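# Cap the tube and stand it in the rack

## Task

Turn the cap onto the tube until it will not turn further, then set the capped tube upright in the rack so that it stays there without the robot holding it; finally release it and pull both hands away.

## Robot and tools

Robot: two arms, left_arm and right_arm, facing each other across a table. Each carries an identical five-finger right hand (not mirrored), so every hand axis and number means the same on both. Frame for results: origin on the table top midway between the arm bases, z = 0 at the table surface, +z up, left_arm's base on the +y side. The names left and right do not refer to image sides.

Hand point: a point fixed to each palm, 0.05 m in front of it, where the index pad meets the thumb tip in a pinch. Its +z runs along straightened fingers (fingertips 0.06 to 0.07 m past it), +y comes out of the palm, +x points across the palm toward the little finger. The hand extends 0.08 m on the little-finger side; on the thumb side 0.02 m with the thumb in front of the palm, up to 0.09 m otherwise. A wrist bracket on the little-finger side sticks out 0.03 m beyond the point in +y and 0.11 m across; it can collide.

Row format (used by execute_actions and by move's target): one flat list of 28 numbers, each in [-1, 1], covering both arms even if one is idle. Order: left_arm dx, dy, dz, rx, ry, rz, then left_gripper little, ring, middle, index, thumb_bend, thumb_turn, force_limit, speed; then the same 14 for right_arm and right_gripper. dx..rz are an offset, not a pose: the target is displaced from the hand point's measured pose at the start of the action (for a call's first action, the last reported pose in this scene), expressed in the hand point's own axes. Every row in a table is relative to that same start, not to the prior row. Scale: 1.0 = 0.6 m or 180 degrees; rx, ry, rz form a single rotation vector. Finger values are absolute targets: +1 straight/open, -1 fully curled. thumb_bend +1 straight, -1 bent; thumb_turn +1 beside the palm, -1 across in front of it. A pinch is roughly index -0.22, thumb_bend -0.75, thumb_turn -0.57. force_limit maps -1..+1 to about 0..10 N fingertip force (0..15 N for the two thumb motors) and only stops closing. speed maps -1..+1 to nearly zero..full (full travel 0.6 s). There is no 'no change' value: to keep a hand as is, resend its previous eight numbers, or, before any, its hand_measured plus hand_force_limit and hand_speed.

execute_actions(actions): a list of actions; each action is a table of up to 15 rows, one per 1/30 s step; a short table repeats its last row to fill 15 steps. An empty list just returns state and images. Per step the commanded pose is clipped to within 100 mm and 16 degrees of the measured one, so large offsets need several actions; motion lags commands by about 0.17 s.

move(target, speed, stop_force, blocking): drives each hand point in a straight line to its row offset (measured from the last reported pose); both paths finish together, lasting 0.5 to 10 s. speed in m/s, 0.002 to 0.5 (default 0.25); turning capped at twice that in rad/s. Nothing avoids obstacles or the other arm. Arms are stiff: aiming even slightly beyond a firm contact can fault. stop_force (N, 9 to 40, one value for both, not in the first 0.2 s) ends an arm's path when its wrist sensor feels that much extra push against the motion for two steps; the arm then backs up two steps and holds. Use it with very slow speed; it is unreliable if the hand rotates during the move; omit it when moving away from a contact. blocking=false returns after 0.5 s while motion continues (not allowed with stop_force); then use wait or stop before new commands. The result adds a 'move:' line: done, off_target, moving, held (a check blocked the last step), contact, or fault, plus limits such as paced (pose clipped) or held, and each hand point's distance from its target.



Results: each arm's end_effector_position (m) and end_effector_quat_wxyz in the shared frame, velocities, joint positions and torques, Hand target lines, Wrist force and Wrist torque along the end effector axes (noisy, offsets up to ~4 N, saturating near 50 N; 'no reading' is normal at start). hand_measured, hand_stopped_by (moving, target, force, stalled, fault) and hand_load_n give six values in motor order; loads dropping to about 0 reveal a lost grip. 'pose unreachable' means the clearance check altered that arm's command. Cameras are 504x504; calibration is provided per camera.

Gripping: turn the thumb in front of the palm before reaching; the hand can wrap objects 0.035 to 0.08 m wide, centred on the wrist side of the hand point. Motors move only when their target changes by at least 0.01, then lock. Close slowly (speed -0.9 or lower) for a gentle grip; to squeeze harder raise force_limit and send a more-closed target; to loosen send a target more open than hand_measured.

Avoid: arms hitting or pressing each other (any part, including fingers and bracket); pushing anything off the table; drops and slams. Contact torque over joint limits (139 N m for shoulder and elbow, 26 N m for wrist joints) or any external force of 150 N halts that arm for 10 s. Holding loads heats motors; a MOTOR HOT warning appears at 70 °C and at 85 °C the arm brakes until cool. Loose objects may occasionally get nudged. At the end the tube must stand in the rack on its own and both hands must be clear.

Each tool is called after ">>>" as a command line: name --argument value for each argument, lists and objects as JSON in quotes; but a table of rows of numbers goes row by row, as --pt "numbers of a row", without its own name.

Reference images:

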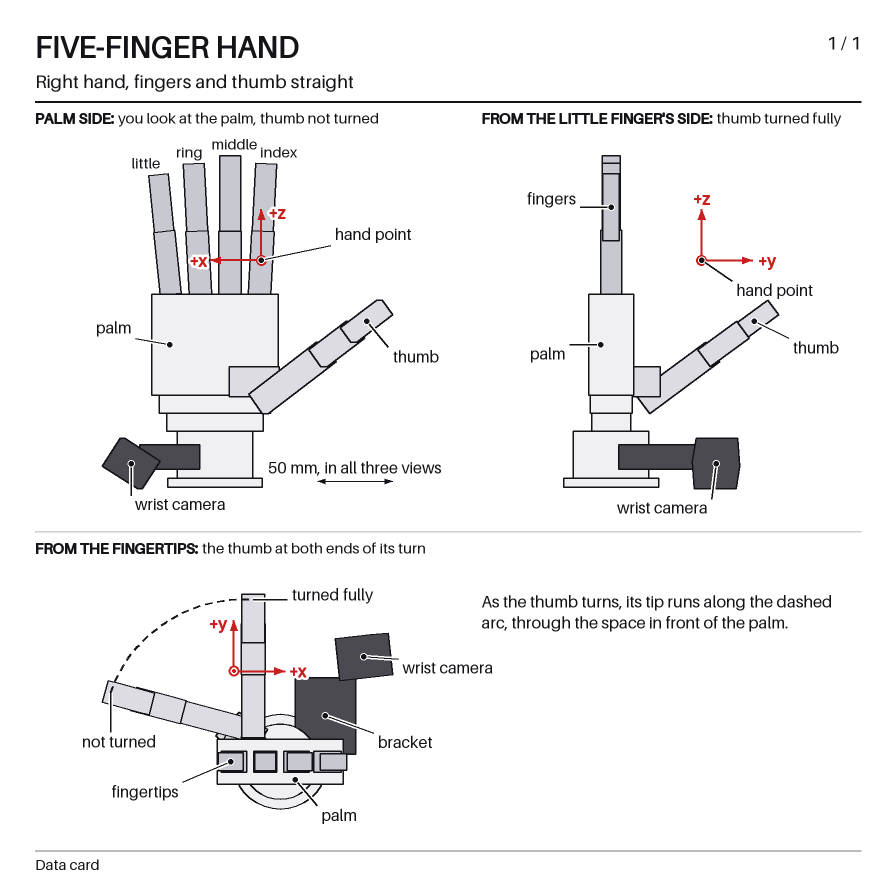

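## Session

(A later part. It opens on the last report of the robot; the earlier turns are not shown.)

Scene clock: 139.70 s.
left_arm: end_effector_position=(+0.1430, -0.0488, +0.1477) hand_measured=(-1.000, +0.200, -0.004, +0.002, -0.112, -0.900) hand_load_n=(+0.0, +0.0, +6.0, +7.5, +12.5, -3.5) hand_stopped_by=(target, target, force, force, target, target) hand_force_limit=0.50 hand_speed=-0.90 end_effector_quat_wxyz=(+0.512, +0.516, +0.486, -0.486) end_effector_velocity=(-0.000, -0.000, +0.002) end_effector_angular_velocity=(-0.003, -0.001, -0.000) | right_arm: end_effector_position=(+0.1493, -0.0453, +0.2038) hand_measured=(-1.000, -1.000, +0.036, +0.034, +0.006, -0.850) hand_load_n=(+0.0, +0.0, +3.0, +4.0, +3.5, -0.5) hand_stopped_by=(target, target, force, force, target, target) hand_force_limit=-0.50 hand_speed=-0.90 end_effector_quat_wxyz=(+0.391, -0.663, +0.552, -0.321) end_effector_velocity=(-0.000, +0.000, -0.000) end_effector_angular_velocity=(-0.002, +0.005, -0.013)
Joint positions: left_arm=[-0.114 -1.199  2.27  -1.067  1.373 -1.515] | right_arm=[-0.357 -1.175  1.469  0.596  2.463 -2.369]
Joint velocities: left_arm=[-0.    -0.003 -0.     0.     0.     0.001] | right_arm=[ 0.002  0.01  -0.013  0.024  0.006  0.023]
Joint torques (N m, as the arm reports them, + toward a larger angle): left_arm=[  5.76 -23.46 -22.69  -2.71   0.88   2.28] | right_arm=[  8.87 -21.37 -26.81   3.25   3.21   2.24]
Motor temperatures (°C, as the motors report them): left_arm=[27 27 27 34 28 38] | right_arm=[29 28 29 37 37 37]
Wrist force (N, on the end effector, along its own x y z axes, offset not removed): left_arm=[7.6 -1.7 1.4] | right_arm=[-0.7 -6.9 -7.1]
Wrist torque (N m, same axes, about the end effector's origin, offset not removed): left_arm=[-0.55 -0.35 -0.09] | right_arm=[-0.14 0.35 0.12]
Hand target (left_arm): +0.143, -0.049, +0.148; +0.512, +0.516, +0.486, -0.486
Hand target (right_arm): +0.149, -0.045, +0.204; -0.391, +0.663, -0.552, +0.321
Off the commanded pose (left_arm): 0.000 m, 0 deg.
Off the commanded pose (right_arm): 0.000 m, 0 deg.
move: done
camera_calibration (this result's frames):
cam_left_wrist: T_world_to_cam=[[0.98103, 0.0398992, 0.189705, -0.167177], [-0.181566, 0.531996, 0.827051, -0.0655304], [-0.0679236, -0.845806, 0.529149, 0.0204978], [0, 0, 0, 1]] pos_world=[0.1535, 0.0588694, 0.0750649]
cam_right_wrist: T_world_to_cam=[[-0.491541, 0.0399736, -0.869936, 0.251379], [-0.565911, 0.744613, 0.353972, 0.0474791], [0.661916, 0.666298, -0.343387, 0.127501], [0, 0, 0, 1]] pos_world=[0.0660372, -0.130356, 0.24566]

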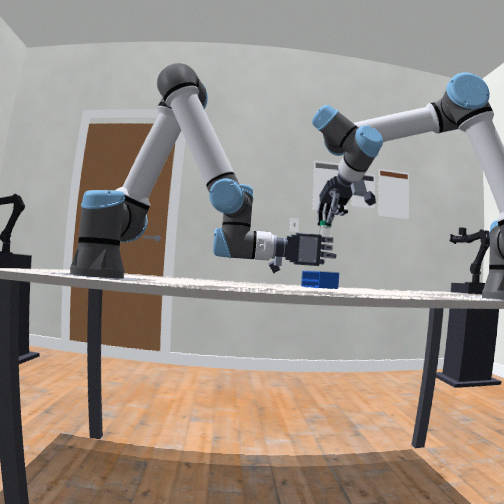

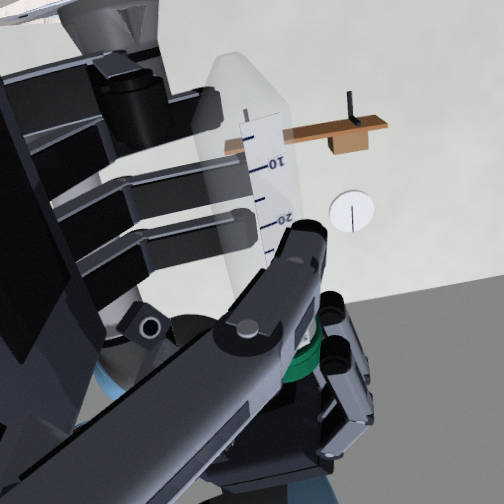

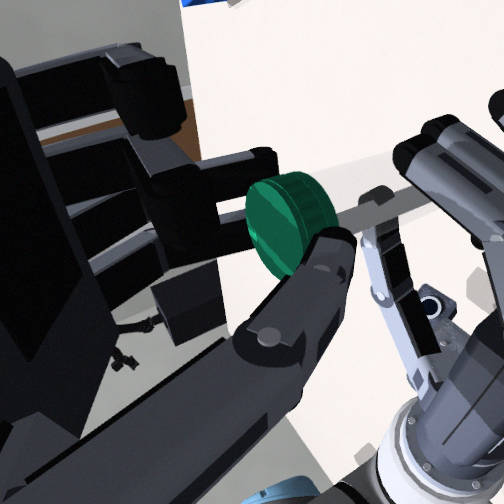

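>>> execute_actions --actions '[[[0,0,0,0,0,0,-1,0.2,-0.65,-0.65,-0.12,-0.9,0.5,-0.9,0,0,0,0,0,0,-1,-1,0.15,0.15,0.2,-0.85,0.2,-0.3]]]'

>>> move --target '[0,0,0,0,0,0,-1,0.2,-0.65,-0.65,-0.12,-0.9,0.5,-0.9,0.0093,0.0065,-0.0128,0,-0.4355,-0.2455,-1,-1,0.15,0.15,0.2,-0.85,0.2,-0.3]' --speed 0.4

>>> execute_actions --actions '[[[0,0,0,0,0,0,-1,0.2,-0.65,-0.65,-0.12,-0.9,0.5,-0.9,0,0,0,0,0,0,-1,-1,0.05,0.05,0,-0.85,0,-0.3]],[[0,0,0,0,0,0,-1,0.2,-0.65,-0.65,-0.12,-0.9,0.5,-0.9,0,0,0,0,0,0,-1,-1,-0.7,-0.7,0,-0.85,0,-0.85]]]'

>>> move --target '[0,0,0,0,0,0,-1,0.2,-0.65,-0.65,-0.12,-0.9,0.5,-0.9,0.0142,-0.0031,0.0088,0,0.4355,0.2455,-1,-1,-0.7,-0.7,0,-0.85,0,-0.85]' --speed 0.3

>>> zoom_image --camera "cam_low" --region '[307,205,347,245]'

Scene clock: 140.70 s.
left_arm: end_effector_position=(+0.1430, -0.0488, +0.1477) hand_measured=(-1.000, +0.200, -0.004, +0.002, -0.112, -0.900) hand_load_n=(+0.0, +0.0, +6.0, +8.5, +12.5, -2.0) hand_stopped_by=(target, target, force, force, target, target) hand_force_limit=0.50 hand_speed=-0.90 end_effector_quat_wxyz=(+0.512, +0.516, +0.486, -0.486) end_effector_velocity=(+0.000, +0.000, -0.000) end_effector_angular_velocity=(+0.000, +0.000, +0.001) | right_arm: end_effector_position=(+0.1493, -0.0453, +0.2038) hand_measured=(-1.000, -1.000, +0.150, +0.150, +0.200, -0.850) hand_load_n=(+0.0, +0.0, +0.0, +0.0, +0.0, +0.0) hand_stopped_by=(target, target, target, target, target, target) hand_force_limit=0.20 hand_speed=-0.30 end_effector_quat_wxyz=(+0.391, -0.663, +0.552, -0.321) end_effector_velocity=(-0.000, +0.000, +0.000) end_effector_angular_velocity=(+0.001, +0.001, +0.001)
Joint positions: left_arm=[-0.114 -1.199  2.27  -1.067  1.373 -1.515] | right_arm=[-0.357 -1.175  1.469  0.596  2.463 -2.369]
Joint velocities: left_arm=[ 0.  0.  0. -0. -0. -0.] | right_arm=[-0.001 -0.001  0.    -0.001 -0.002 -0.001]
Joint torques (N m, as the arm reports them, + toward a larger angle): left_arm=[  6.22 -24.13 -21.64  -2.75   1.01   2.54] | right_arm=[ -8.83 -42.9   -7.06  -0.45  -1.41  -2.31]
Motor temperatures (°C, as the motors report them): left_arm=[27 27 27 34 28 38] | right_arm=[29 28 29 37 37 37]
Wrist force (N, on the end effector, along its own x y z axes, offset not removed): left_arm=[1.5 0.0 1.6] | right_arm=[2.1 -2.8 -0.8]
Wrist torque (N m, same axes, about the end effector's origin, offset not removed): left_arm=[-0.24 -0.47 0.01] | right_arm=[-0.04 -0.13 0.20]
Hand target (left_arm): +0.143, -0.049, +0.148; +0.512, +0.516, +0.486, -0.486
Hand target (right_arm): +0.149, -0.045, +0.204; -0.391, +0.663, -0.552, +0.321
Off the commanded pose (left_arm): 0.000 m, 0 deg.
Off the commanded pose (right_arm): 0.000 m, 0 deg.
camera_calibration (this result's frames):
cam_left_wrist: T_world_to_cam=[[0.98103, 0.0399001, 0.189704, -0.167177], [-0.181566, 0.532, 0.827049, -0.0655306], [-0.0679231, -0.845804, 0.529152, 0.0204949], [0, 0, 0, 1]] pos_world=[0.1535, 0.0588673, 0.0750662]
cam_right_wrist: T_world_to_cam=[[-0.491562, 0.0399274, -0.869927, 0.251347], [-0.565896, 0.744639, 0.353943, 0.0474852], [0.661913, 0.666273, -0.343441, 0.127501], [0, 0, 0, 1]] pos_world=[0.0660296, -0.130345, 0.245635]

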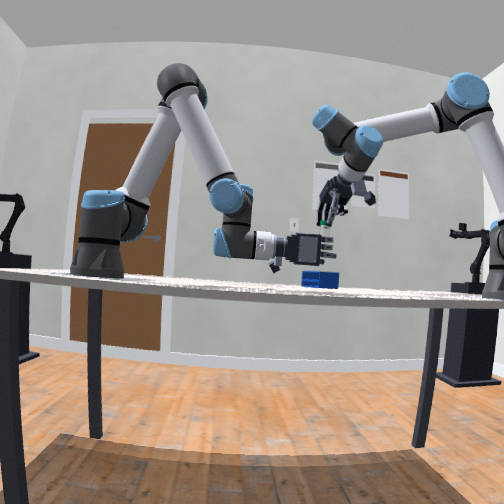

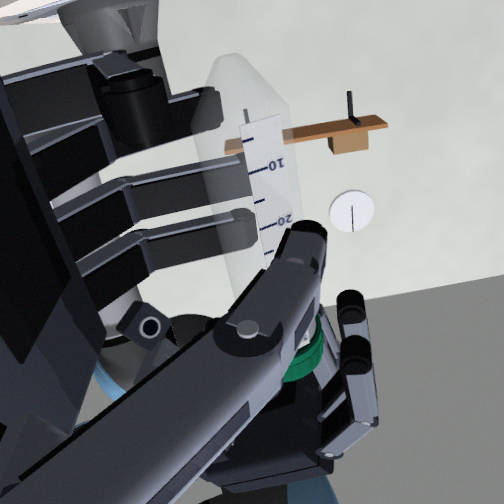

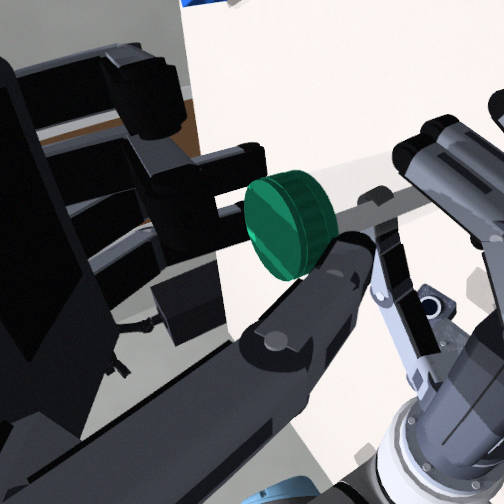

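Scene clock: 143.37 s.
left_arm: end_effector_position=(+0.1430, -0.0488, +0.1477) hand_measured=(-1.000, +0.200, -0.004, +0.002, -0.112, -0.900) hand_load_n=(+0.0, +0.0, +6.0, +8.5, +12.5, -2.0) hand_stopped_by=(target, target, force, force, target, target) hand_force_limit=0.50 hand_speed=-0.90 end_effector_quat_wxyz=(+0.512, +0.516, +0.486, -0.486) end_effector_velocity=(+0.000, +0.000, +0.000) end_effector_angular_velocity=(-0.001, +0.000, +0.000) | right_arm: end_effector_position=(+0.1422, -0.0524, +0.2041) hand_measured=(-1.000, -1.000, +0.150, +0.150, +0.200, -0.850) hand_load_n=(+0.0, +0.0, +0.0, +0.0, +0.0, +0.0) hand_stopped_by=(target, target, target, target, target, target) hand_force_limit=0.20 hand_speed=-0.30 end_effector_quat_wxyz=(-0.506, +0.858, +0.081, -0.044) end_effector_velocity=(+0.000, -0.000, -0.000) end_effector_angular_velocity=(-0.006, -0.001, +0.009)
Joint positions: left_arm=[-0.114 -1.199  2.27  -1.067  1.373 -1.515] | right_arm=[-0.975 -1.299  1.634  0.53   0.69  -3.884]
Joint velocities: left_arm=[ 0.    -0.001  0.    -0.    -0.    -0.   ] | right_arm=[-0.     0.008 -0.009  0.017 -0.002 -0.017]
Joint torques (N m, as the arm reports them, + toward a larger angle): left_arm=[  6.65 -23.41 -21.78  -2.82   0.75   2.62] | right_arm=[ -3.73 -20.   -30.18   2.96  -3.62  -2.62]
Motor temperatures (°C, as the motors report them): left_arm=[27 27 27 34 28 38] | right_arm=[29 28 29 37 37 37]
Wrist force (N, on the end effector, along its own x y z axes, offset not removed): left_arm=[1.1 -2.0 0.9] | right_arm=[0.4 -2.5 0.7]
Wrist torque (N m, same axes, about the end effector's origin, offset not removed): left_arm=[-0.58 -0.39 -0.11] | right_arm=[-0.37 0.13 0.03]
Hand target (left_arm): +0.143, -0.049, +0.148; +0.512, +0.516, +0.486, -0.486
Hand target (right_arm): +0.142, -0.052, +0.204; -0.506, +0.858, +0.081, -0.045
Off the commanded pose (left_arm): 0.000 m, 0 deg.
Off the commanded pose (right_arm): 0.000 m, 0 deg.
move: done
camera_calibration (this result's frames):
cam_left_wrist: T_world_to_cam=[[0.98103, 0.0398999, 0.189704, -0.167177], [-0.181566, 0.531999, 0.827049, -0.0655306], [-0.0679234, -0.845804, 0.529152, 0.020495], [0, 0, 0, 1]] pos_world=[0.153499, 0.0588673, 0.0750662]
cam_right_wrist: T_world_to_cam=[[-0.0308035, -0.486271, -0.873265, 0.156017], [-0.74933, -0.566961, 0.34214, 0.00839006], [-0.66148, 0.664903, -0.346913, 0.325874], [0, 0, 0, 1]] pos_world=[0.226652, -0.136051, 0.246424]

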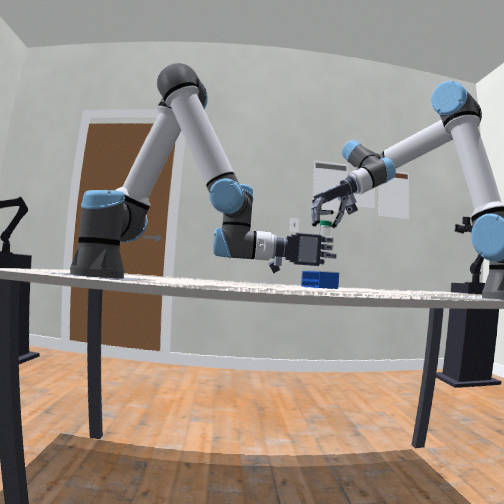

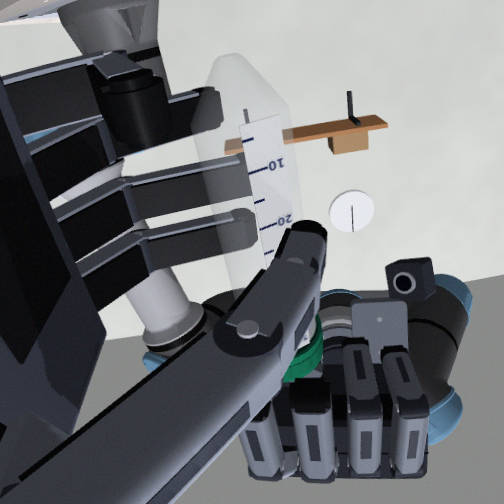

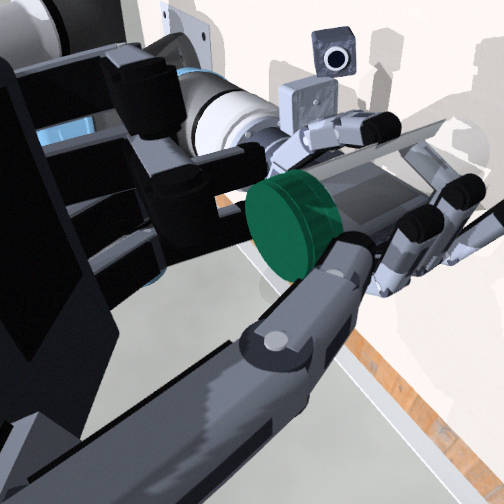

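Scene clock: 144.37 s.
left_arm: end_effector_position=(+0.1430, -0.0488, +0.1477) hand_measured=(-1.000, +0.200, -0.004, +0.002, -0.112, -0.900) hand_load_n=(+0.0, +0.0, +6.0, +8.5, +12.0, -2.0) hand_stopped_by=(target, target, force, force, target, target) hand_force_limit=0.50 hand_speed=-0.90 end_effector_quat_wxyz=(+0.512, +0.516, +0.486, -0.486) end_effector_velocity=(+0.000, +0.000, +0.000) end_effector_angular_velocity=(-0.000, -0.000, +0.001) | right_arm: end_effector_position=(+0.1422, -0.0524, +0.2041) hand_measured=(-1.000, -1.000, +0.028, +0.020, +0.010, -0.850) hand_load_n=(+0.0, +0.0, +5.0, +5.5, +9.0, +0.5) hand_stopped_by=(target, target, force, force, target, target) hand_force_limit=0.00 hand_speed=-0.85 end_effector_quat_wxyz=(-0.506, +0.858, +0.081, -0.044) end_effector_velocity=(+0.001, +0.000, -0.000) end_effector_angular_velocity=(-0.000, -0.001, -0.001)
Joint positions: left_arm=[-0.114 -1.199  2.27  -1.067  1.373 -1.515] | right_arm=[-0.975 -1.299  1.634  0.53   0.69  -3.884]
Joint velocities: left_arm=[ 0.001 -0.001  0.     0.    -0.     0.   ] | right_arm=[-0.     0.     0.    -0.001  0.002  0.001]
Joint torques (N m, as the arm reports them, + toward a larger angle): left_arm=[  6.81 -24.19 -21.76  -2.77   0.97   2.53] | right_arm=[ -3.39 -35.66  -9.54   0.09  -0.51   1.95]
Motor temperatures (°C, as the motors report them): left_arm=[27 27 27 34 28 38] | right_arm=[29 28 29 37 37 37]
Wrist force (N, on the end effector, along its own x y z axes, offset not removed): left_arm=[1.4 -0.3 1.9] | right_arm=[0.8 -5.3 1.2]
Wrist torque (N m, same axes, about the end effector's origin, offset not removed): left_arm=[-0.31 -0.35 -0.04] | right_arm=[-0.70 0.08 -0.03]
Hand target (left_arm): +0.143, -0.049, +0.148; +0.512, +0.516, +0.486, -0.486
Hand target (right_arm): +0.142, -0.052, +0.204; -0.506, +0.858, +0.081, -0.044
Off the commanded pose (left_arm): 0.000 m, 0 deg.
Off the commanded pose (right_arm): 0.000 m, 0 deg.
camera_calibration (this result's frames):
cam_left_wrist: T_world_to_cam=[[0.98103, 0.0399, 0.189704, -0.167177], [-0.181566, 0.532, 0.827049, -0.0655307], [-0.0679233, -0.845804, 0.529152, 0.0204948], [0, 0, 0, 1]] pos_world=[0.153499, 0.0588673, 0.0750663]
cam_right_wrist: T_world_to_cam=[[-0.0308375, -0.486278, -0.87326, 0.156003], [-0.749291, -0.566984, 0.342187, 0.00838808], [-0.661523, 0.664878, -0.346879, 0.325857], [0, 0, 0, 1]] pos_world=[0.226658, -0.136038, 0.246394]

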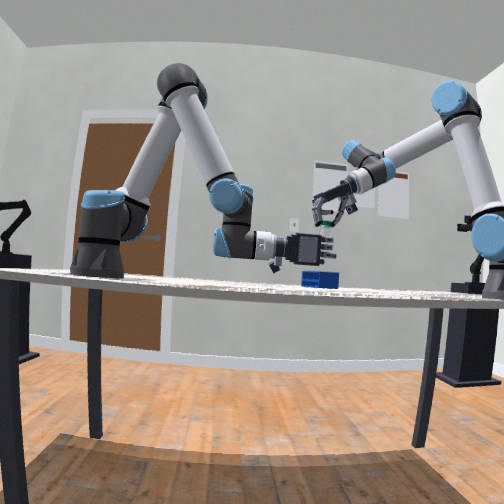

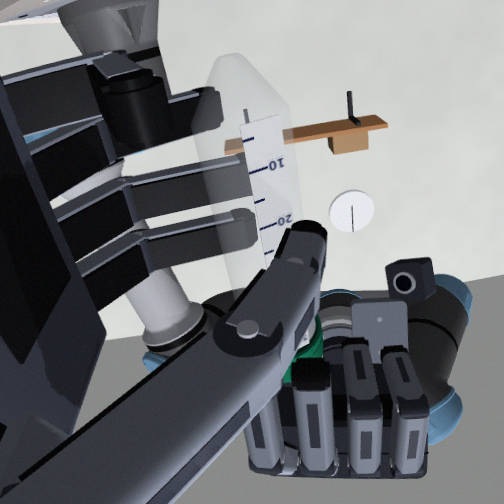

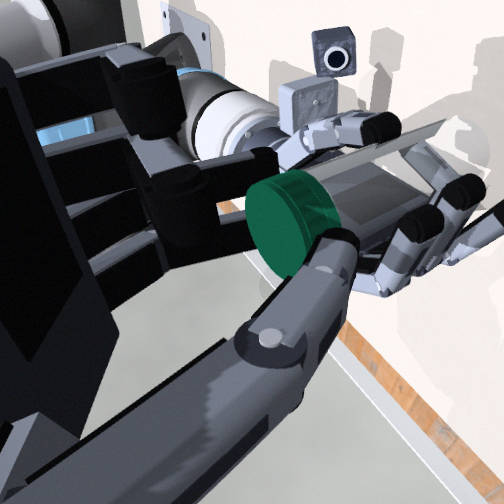

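Scene clock: 147.63 s.
left_arm: end_effector_position=(+0.1430, -0.0488, +0.1477) hand_measured=(-1.000, +0.200, -0.004, +0.002, -0.112, -0.900) hand_load_n=(+0.0, +0.0, +5.0, +9.0, +12.0, -1.5) hand_stopped_by=(target, target, force, force, target, target) hand_force_limit=0.50 hand_speed=-0.90 end_effector_quat_wxyz=(+0.512, +0.516, +0.486, -0.486) end_effector_velocity=(-0.000, +0.000, -0.002) end_effector_angular_velocity=(+0.003, -0.001, -0.000) | right_arm: end_effector_position=(+0.1493, -0.0453, +0.2033) hand_measured=(-1.000, -1.000, +0.028, +0.020, +0.010, -0.850) hand_load_n=(+0.0, +0.0, +4.0, +7.5, +6.0, +0.0) hand_stopped_by=(target, target, force, force, target, target) hand_force_limit=0.00 hand_speed=-0.85 end_effector_quat_wxyz=(+0.392, -0.663, +0.552, -0.321) end_effector_velocity=(-0.000, -0.000, -0.000) end_effector_angular_velocity=(-0.005, +0.004, -0.012)
Joint positions: left_arm=[-0.114 -1.199  2.27  -1.067  1.373 -1.515] | right_arm=[-0.357 -1.175  1.471  0.592  2.463 -2.369]
Joint velocities: left_arm=[-0.     0.002  0.001 -0.     0.     0.   ] | right_arm=[ 0.002  0.011 -0.012  0.024  0.007  0.02 ]
Joint torques (N m, as the arm reports them, + toward a larger angle): left_arm=[  6.72 -23.35  -4.43  -5.71  -0.1   -0.03] | right_arm=[  8.86 -19.43 -26.36   4.02   2.86   2.16]
Motor temperatures (°C, as the motors report them): left_arm=[27 27 27 34 28 38] | right_arm=[29 28 29 37 37 37]
Wrist force (N, on the end effector, along its own x y z axes, offset not removed): left_arm=[9.2 -0.7 3.5] | right_arm=[-3.2 -9.6 -5.9]
Wrist torque (N m, same axes, about the end effector's origin, offset not removed): left_arm=[-0.18 -0.22 0.01] | right_arm=[0.03 0.64 0.14]
Hand target (left_arm): +0.143, -0.049, +0.148; +0.512, +0.516, +0.486, -0.486
Hand target (right_arm): +0.149, -0.045, +0.203; -0.391, +0.662, -0.552, +0.321
Off the commanded pose (left_arm): 0.000 m, 0 deg.
Off the commanded pose (right_arm): 0.000 m, 0 deg.
move: done
camera_calibration (this result's frames):
cam_left_wrist: T_world_to_cam=[[0.981026, 0.0398868, 0.189728, -0.167177], [-0.18158, 0.531982, 0.827057, -0.0655279], [-0.0679432, -0.845816, 0.529131, 0.0205036], [0, 0, 0, 1]] pos_world=[0.1535, 0.0588701, 0.0750645]
cam_right_wrist: T_world_to_cam=[[-0.491085, 0.0407033, -0.87016, 0.250905], [-0.566267, 0.744144, 0.354388, 0.0476554], [0.661949, 0.666778, -0.342389, 0.127184], [0, 0, 0, 1]] pos_world=[0.0660121, -0.130479, 0.244986]

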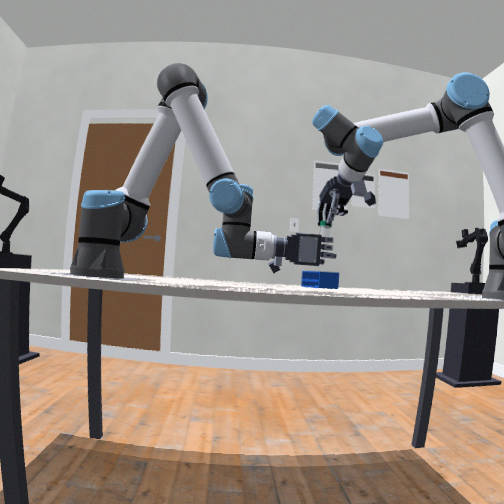

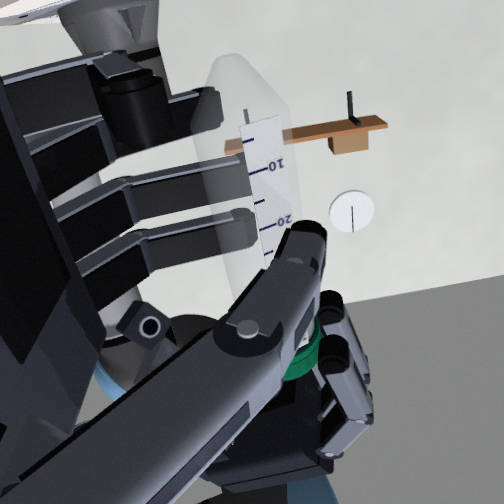

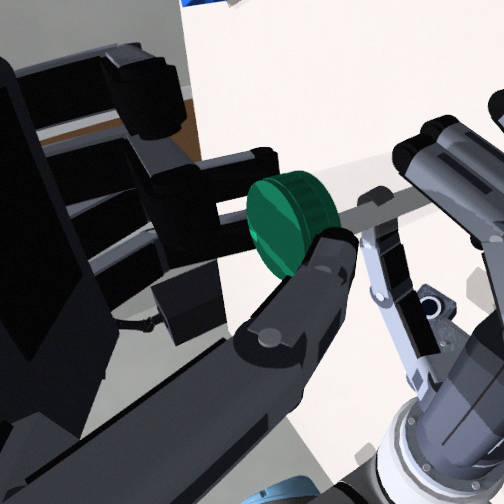

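Region (307, 205, 347, 245) of cam_low's 504x504 image, scaled by 12.600, with more detail than that image has.

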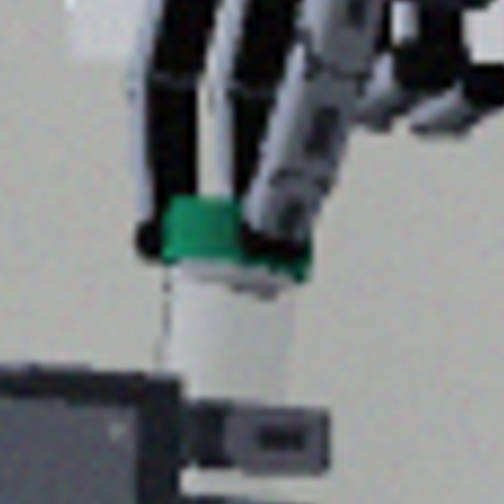

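Progressing. Repeat.

>>> execute_actions --actions '[[[0,0,0,0,0,0,-1,0.2,-0.65,-0.65,-0.12,-0.9,0.5,-0.9,0,0,0,0,0,0,-1,-1,0.15,0.15,0.2,-0.85,0.2,-0.3]]]'

>>> move --target '[0,0,0,0,0,0,-1,0.2,-0.65,-0.65,-0.12,-0.9,0.5,-0.9,0.0093,0.007,-0.0125,0,-0.4355,-0.2455,-1,-1,0.15,0.15,0.2,-0.85,0.2,-0.3]' --speed 0.4

>>> execute_actions --actions '[[[0,0,0,0,0,0,-1,0.2,-0.65,-0.65,-0.12,-0.9,0.5,-0.9,0,0,0,0,0,0,-1,-1,0.05,0.05,0,-0.85,0,-0.3]],[[0,0,0,0,0,0,-1,0.2,-0.65,-0.65,-0.12,-0.9,0.5,-0.9,0,0,0,0,0,0,-1,-1,-0.7,-0.7,0,-0.85,0.2,-0.85]]]'

>>> move --target '[0,0,0,0,0,0,-1,0.2,-0.65,-0.65,-0.12,-0.9,0.5,-0.9,0.0142,-0.0035,0.0086,0,0.4355,0.2455,-1,-1,-0.7,-0.7,0,-0.85,0.2,-0.85]' --speed 0.3

>>> zoom_image --camera "cam_low" --region '[307,205,347,245]'

Scene clock: 148.53 s.
left_arm: end_effector_position=(+0.1430, -0.0488, +0.1477) hand_measured=(-1.000, +0.200, -0.004, +0.002, -0.112, -0.900) hand_load_n=(+0.0, +0.0, +5.5, +8.0, +12.0, -1.5) hand_stopped_by=(target, target, force, force, target, target) hand_force_limit=0.50 hand_speed=-0.90 end_effector_quat_wxyz=(+0.512, +0.516, +0.486, -0.486) end_effector_velocity=(-0.000, -0.000, +0.000) end_effector_angular_velocity=(-0.000, -0.000, -0.001) | right_arm: end_effector_position=(+0.1493, -0.0453, +0.2032) hand_measured=(-1.000, -1.000, +0.150, +0.150, +0.200, -0.850) hand_load_n=(+0.0, +0.0, +0.0, +0.0, +0.0, +0.0) hand_stopped_by=(target, target, target, target, target, target) hand_force_limit=0.20 hand_speed=-0.30 end_effector_quat_wxyz=(+0.392, -0.663, +0.552, -0.321) end_effector_velocity=(-0.000, +0.000, -0.000) end_effector_angular_velocity=(+0.001, +0.001, +0.000)
Joint positions: left_arm=[-0.114 -1.199  2.27  -1.067  1.373 -1.515] | right_arm=[-0.357 -1.175  1.471  0.592  2.463 -2.369]
Joint velocities: left_arm=[-0. -0. -0.  0.  0.  0.] | right_arm=[ 0.     0.     0.    -0.    -0.001  0.001]
Joint torques (N m, as the arm reports them, + toward a larger angle): left_arm=[  6.18 -22.33  -5.17   0.4   -0.19  -0.35] | right_arm=[ -9.68 -43.28  -6.63  -0.46  -1.69  -2.36]
Motor temperatures (°C, as the motors report them): left_arm=[27 27 27 34 28 38] | right_arm=[29 28 29 37 37 37]
Wrist force (N, on the end effector, along its own x y z axes, offset not removed): left_arm=[2.1 -1.4 0.6] | right_arm=[1.0 -2.8 -1.2]
Wrist torque (N m, same axes, about the end effector's origin, offset not removed): left_arm=[-0.46 -0.50 -0.01] | right_arm=[-0.12 0.11 0.28]
Hand target (left_arm): +0.143, -0.049, +0.148; +0.512, +0.516, +0.486, -0.486
Hand target (right_arm): +0.149, -0.045, +0.203; -0.392, +0.663, -0.552, +0.321
Off the commanded pose (left_arm): 0.000 m, 0 deg.
Off the commanded pose (right_arm): 0.000 m, 0 deg.
camera_calibration (this result's frames):
cam_left_wrist: T_world_to_cam=[[0.981026, 0.0398872, 0.189728, -0.167177], [-0.18158, 0.531984, 0.827056, -0.0655281], [-0.067943, -0.845815, 0.529133, 0.0205043], [0, 0, 0, 1]] pos_world=[0.1535, 0.0588709, 0.0750641]
cam_right_wrist: T_world_to_cam=[[-0.491107, 0.0406498, -0.87015, 0.250869], [-0.566256, 0.744168, 0.354356, 0.047662], [0.661943, 0.666754, -0.342448, 0.127185], [0, 0, 0, 1]] pos_world=[0.0660029, -0.130468, 0.244959]

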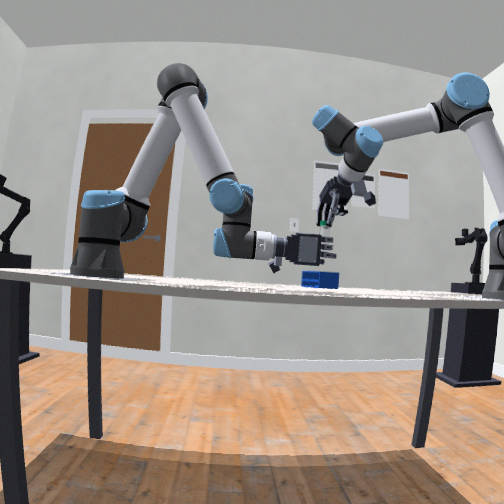

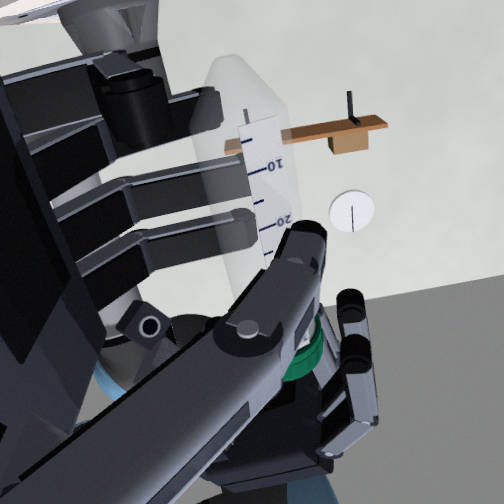

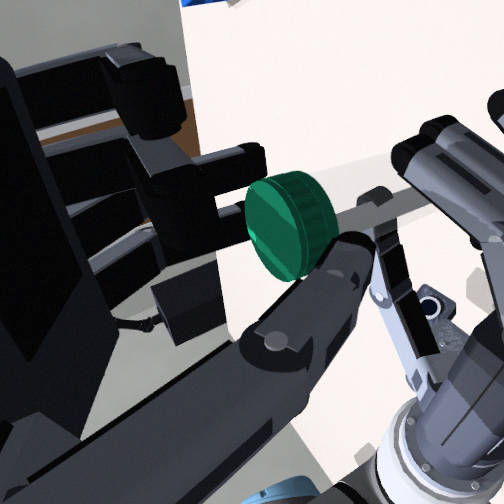

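Scene clock: 151.20 s.
left_arm: end_effector_position=(+0.1430, -0.0488, +0.1477) hand_measured=(-1.000, +0.200, -0.004, +0.002, -0.112, -0.900) hand_load_n=(+0.0, +0.0, +5.5, +8.0, +12.0, -1.5) hand_stopped_by=(target, target, force, force, target, target) hand_force_limit=0.50 hand_speed=-0.90 end_effector_quat_wxyz=(+0.512, +0.516, +0.486, -0.486) end_effector_velocity=(-0.000, +0.000, -0.001) end_effector_angular_velocity=(+0.002, -0.001, -0.000) | right_arm: end_effector_position=(+0.1422, -0.0525, +0.2032) hand_measured=(-1.000, -1.000, +0.150, +0.150, +0.200, -0.850) hand_load_n=(+0.0, +0.0, +0.0, +0.0, +0.0, +0.0) hand_stopped_by=(target, target, target, target, target, target) hand_force_limit=0.20 hand_speed=-0.30 end_effector_quat_wxyz=(-0.506, +0.857, +0.081, -0.044) end_effector_velocity=(+0.000, -0.000, -0.000) end_effector_angular_velocity=(-0.005, -0.002, +0.010)
Joint positions: left_arm=[-0.114 -1.199  2.27  -1.067  1.373 -1.515] | right_arm=[-0.975 -1.299  1.637  0.526  0.689 -3.884]
Joint velocities: left_arm=[-0.     0.002  0.    -0.     0.     0.001] | right_arm=[-0.     0.008 -0.009  0.016 -0.003 -0.018]
Joint torques (N m, as the arm reports them, + toward a larger angle): left_arm=[  6.5  -23.46  -4.51  -0.6   -0.18  -0.31] | right_arm=[ -3.73 -20.76 -30.09   3.04  -3.49  -2.44]
Motor temperatures (°C, as the motors report them): left_arm=[27 27 27 34 28 38] | right_arm=[29 28 29 37 37 37]
Wrist force (N, on the end effector, along its own x y z axes, offset not removed): left_arm=[0.8 -0.9 1.4] | right_arm=[-1.8 0.5 -0.1]
Wrist torque (N m, same axes, about the end effector's origin, offset not removed): left_arm=[-0.49 -0.29 -0.04] | right_arm=[0.35 0.36 -0.10]
Hand target (left_arm): +0.143, -0.049, +0.148; +0.512, +0.516, +0.486, -0.486
Hand target (right_arm): +0.142, -0.052, +0.203; -0.506, +0.858, +0.082, -0.045
Off the commanded pose (left_arm): 0.000 m, 0 deg.
Off the commanded pose (right_arm): 0.000 m, 0 deg.
move: done
camera_calibration (this result's frames):
cam_left_wrist: T_world_to_cam=[[0.981026, 0.0398866, 0.189728, -0.167177], [-0.18158, 0.531981, 0.827058, -0.0655279], [-0.0679433, -0.845816, 0.52913, 0.0205052], [0, 0, 0, 1]] pos_world=[0.1535, 0.0588713, 0.0750637]
cam_right_wrist: T_world_to_cam=[[-0.0302267, -0.485438, -0.873748, 0.155251], [-0.749383, -0.56746, 0.341195, 0.00883203], [-0.661446, 0.665085, -0.346627, 0.325538], [0, 0, 0, 1]] pos_world=[0.226637, -0.136134, 0.245477]

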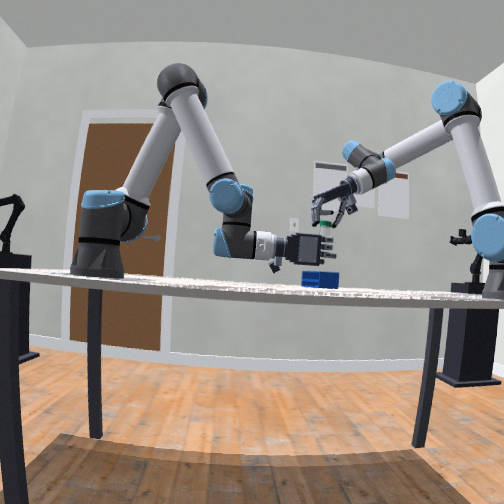

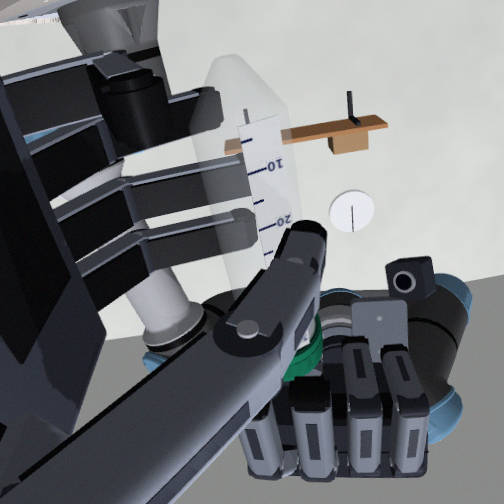

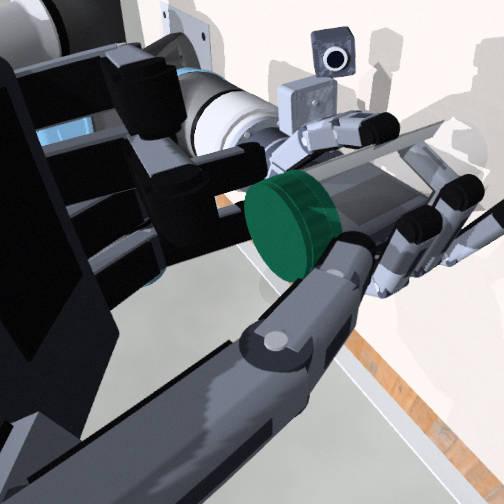

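Scene clock: 152.20 s.
left_arm: end_effector_position=(+0.1430, -0.0488, +0.1477) hand_measured=(-1.000, +0.200, -0.004, +0.002, -0.112, -0.900) hand_load_n=(+0.0, +0.0, +5.5, +8.5, +11.5, -1.5) hand_stopped_by=(target, target, force, force, target, target) hand_force_limit=0.50 hand_speed=-0.90 end_effector_quat_wxyz=(+0.512, +0.516, +0.486, -0.486) end_effector_velocity=(+0.000, -0.000, +0.000) end_effector_angular_velocity=(-0.000, -0.000, +0.000) | right_arm: end_effector_position=(+0.1422, -0.0525, +0.2032) hand_measured=(-1.000, -1.000, +0.028, +0.020, +0.008, -0.850) hand_load_n=(+0.0, +0.0, +5.0, +6.0, +9.0, +1.0) hand_stopped_by=(target, target, force, force, target, target) hand_force_limit=0.20 hand_speed=-0.85 end_effector_quat_wxyz=(-0.506, +0.857, +0.081, -0.044) end_effector_velocity=(+0.000, +0.000, +0.000) end_effector_angular_velocity=(+0.000, +0.000, -0.001)
Joint positions: left_arm=[-0.114 -1.199  2.27  -1.067  1.373 -1.515] | right_arm=[-0.975 -1.299  1.637  0.526  0.689 -3.884]
Joint velocities: left_arm=[-0.  0. -0. -0. -0.  0.] | right_arm=[-0.    -0.    -0.    -0.001  0.     0.001]
Joint torques (N m, as the arm reports them, + toward a larger angle): left_arm=[  7.52 -23.22  -4.44  -0.61  -0.23  -0.4 ] | right_arm=[ -3.7  -34.88  -9.19  -0.03  -0.61   1.97]
Motor temperatures (°C, as the motors report them): left_arm=[27 27 27 34 28 38] | right_arm=[29 28 29 37 37 37]
Wrist force (N, on the end effector, along its own x y z axes, offset not removed): left_arm=[3.3 -0.8 1.4] | right_arm=[-0.2 -3.4 1.4]
Wrist torque (N m, same axes, about the end effector's origin, offset not removed): left_arm=[-0.43 -0.41 0.00] | right_arm=[-0.27 0.05 0.29]
Hand target (left_arm): +0.143, -0.049, +0.148; +0.512, +0.516, +0.486, -0.486
Hand target (right_arm): +0.142, -0.052, +0.203; -0.506, +0.857, +0.081, -0.044
Off the commanded pose (left_arm): 0.000 m, 0 deg.
Off the commanded pose (right_arm): 0.000 m, 0 deg.
camera_calibration (this result's frames):
cam_left_wrist: T_world_to_cam=[[0.981026, 0.0398865, 0.189729, -0.167177], [-0.181581, 0.531981, 0.827058, -0.0655279], [-0.0679435, -0.845816, 0.52913, 0.0205052], [0, 0, 0, 1]] pos_world=[0.1535, 0.0588714, 0.0750637]
cam_right_wrist: T_world_to_cam=[[-0.0302614, -0.485445, -0.873743, 0.155239], [-0.749343, -0.567485, 0.341243, 0.00882902], [-0.661491, 0.66506, -0.346592, 0.325521], [0, 0, 0, 1]] pos_world=[0.226643, -0.136121, 0.245449]

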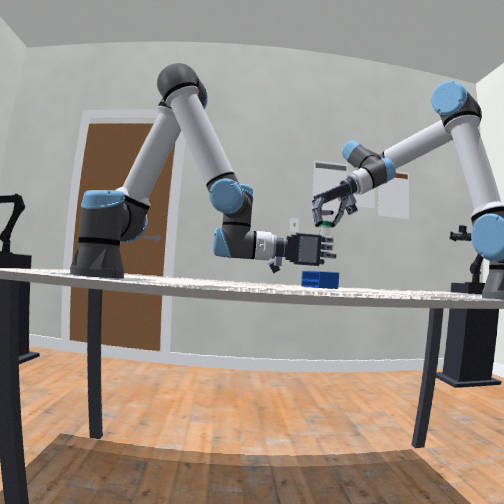

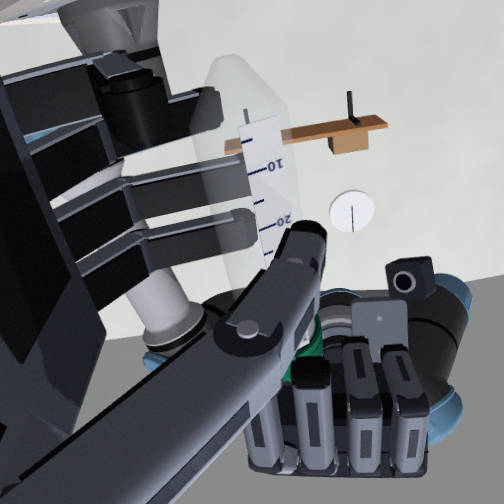

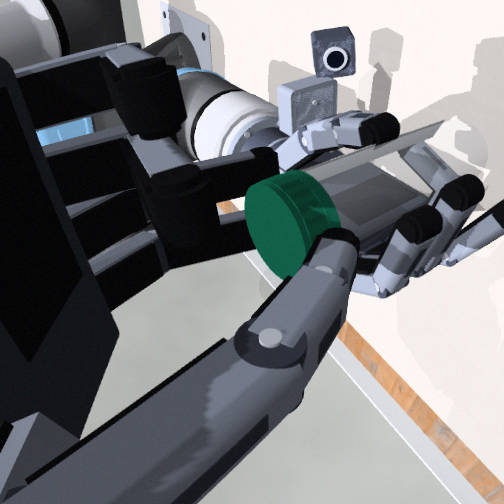

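Scene clock: 155.47 s.
left_arm: end_effector_position=(+0.1430, -0.0488, +0.1477) hand_measured=(-1.000, +0.200, -0.004, +0.000, -0.112, -0.900) hand_load_n=(+0.0, +0.0, +0.0, +4.5, +7.0, -3.5) hand_stopped_by=(target, target, force, force, target, target) hand_force_limit=0.50 hand_speed=-0.90 end_effector_quat_wxyz=(+0.512, +0.516, +0.486, -0.486) end_effector_velocity=(+0.000, +0.000, -0.001) end_effector_angular_velocity=(+0.001, +0.000, +0.000) | right_arm: end_effector_position=(+0.1493, -0.0454, +0.2026) hand_measured=(-1.000, -1.000, +0.028, +0.020, +0.010, -0.850) hand_load_n=(+0.0, +0.0, +0.5, +8.5, +6.0, -1.5) hand_stopped_by=(target, target, force, force, target, target) hand_force_limit=0.20 hand_speed=-0.85 end_effector_quat_wxyz=(+0.392, -0.662, +0.552, -0.321) end_effector_velocity=(+0.000, -0.000, -0.001) end_effector_angular_velocity=(-0.004, +0.005, -0.013)
Joint positions: left_arm=[-0.114 -1.199  2.27  -1.067  1.373 -1.515] | right_arm=[-0.357 -1.176  1.474  0.589  2.463 -2.37 ]
Joint velocities: left_arm=[ 0.     0.001 -0.     0.    -0.    -0.   ] | right_arm=[ 0.001  0.011 -0.012  0.024  0.006  0.022]
Joint torques (N m, as the arm reports them, + toward a larger angle): left_arm=[  6.2  -22.32  -5.87  -2.24  -0.29  -0.2 ] | right_arm=[  6.29 -22.64 -28.04   2.87   3.89   2.32]
Motor temperatures (°C, as the motors report them): left_arm=[27 27 27 34 28 38] | right_arm=[29 28 29 37 37 37]
Wrist force (N, on the end effector, along its own x y z axes, offset not removed): left_arm=[5.6 1.3 1.4] | right_arm=[-3.1 -2.4 -2.5]
Wrist torque (N m, same axes, about the end effector's origin, offset not removed): left_arm=[-0.50 -0.29 -0.06] | right_arm=[-0.15 0.40 -0.15]
Hand target (left_arm): +0.143, -0.049, +0.148; +0.512, +0.516, +0.486, -0.486
Hand target (right_arm): +0.149, -0.045, +0.203; -0.392, +0.662, -0.552, +0.321
Off the commanded pose (left_arm): 0.000 m, 0 deg.
Off the commanded pose (right_arm): 0.000 m, 0 deg.
move: done
camera_calibration (this result's frames):
cam_left_wrist: T_world_to_cam=[[0.981025, 0.0398826, 0.189733, -0.167177], [-0.181584, 0.531964, 0.827068, -0.0655263], [-0.0679457, -0.845827, 0.529112, 0.0205115], [0, 0, 0, 1]] pos_world=[0.1535, 0.0588742, 0.075061]
cam_right_wrist: T_world_to_cam=[[-0.490641, 0.0414051, -0.870378, 0.250347], [-0.566624, 0.743681, 0.35479, 0.0478614], [0.661973, 0.667251, -0.341419, 0.126829], [0, 0, 0, 1]] pos_world=[0.0659926, -0.130586, 0.244218]

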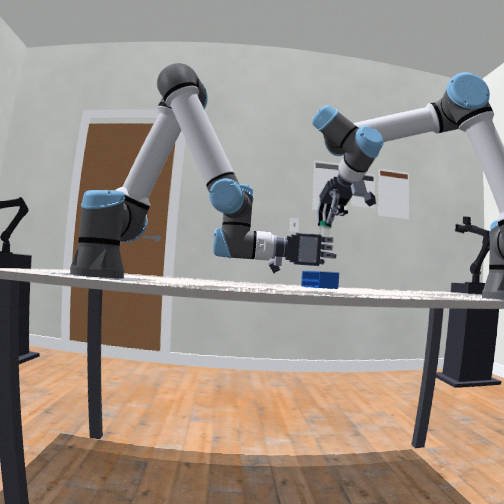

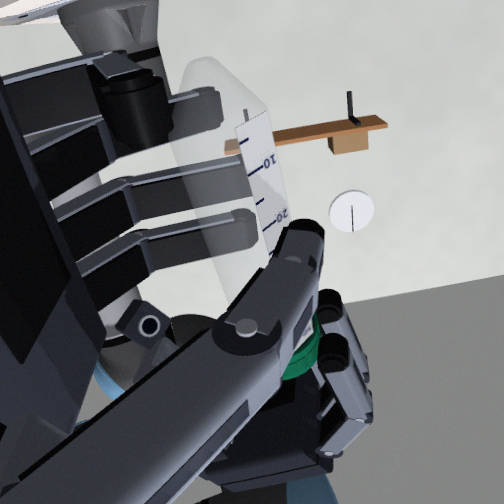

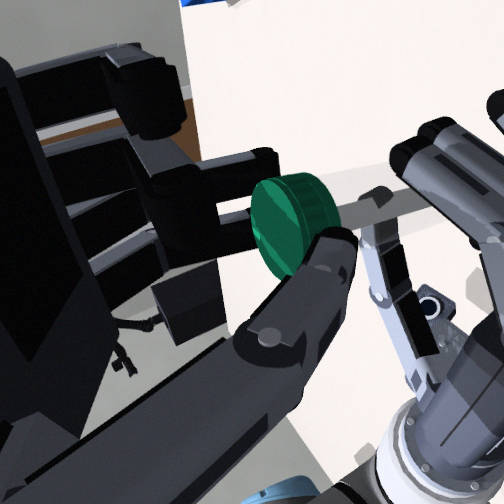

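Region (307, 205, 347, 245) of cam_low's 504x504 image, scaled by 12.600, with more detail than that image has.

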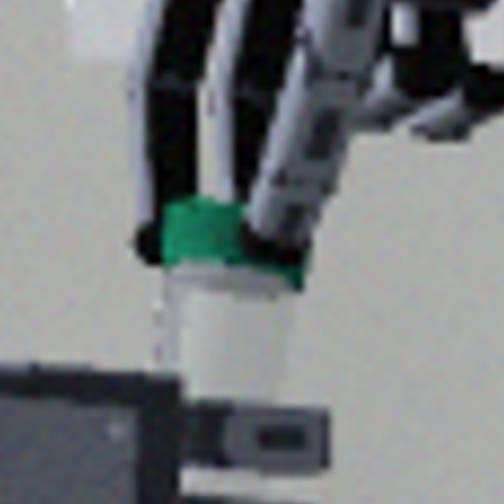

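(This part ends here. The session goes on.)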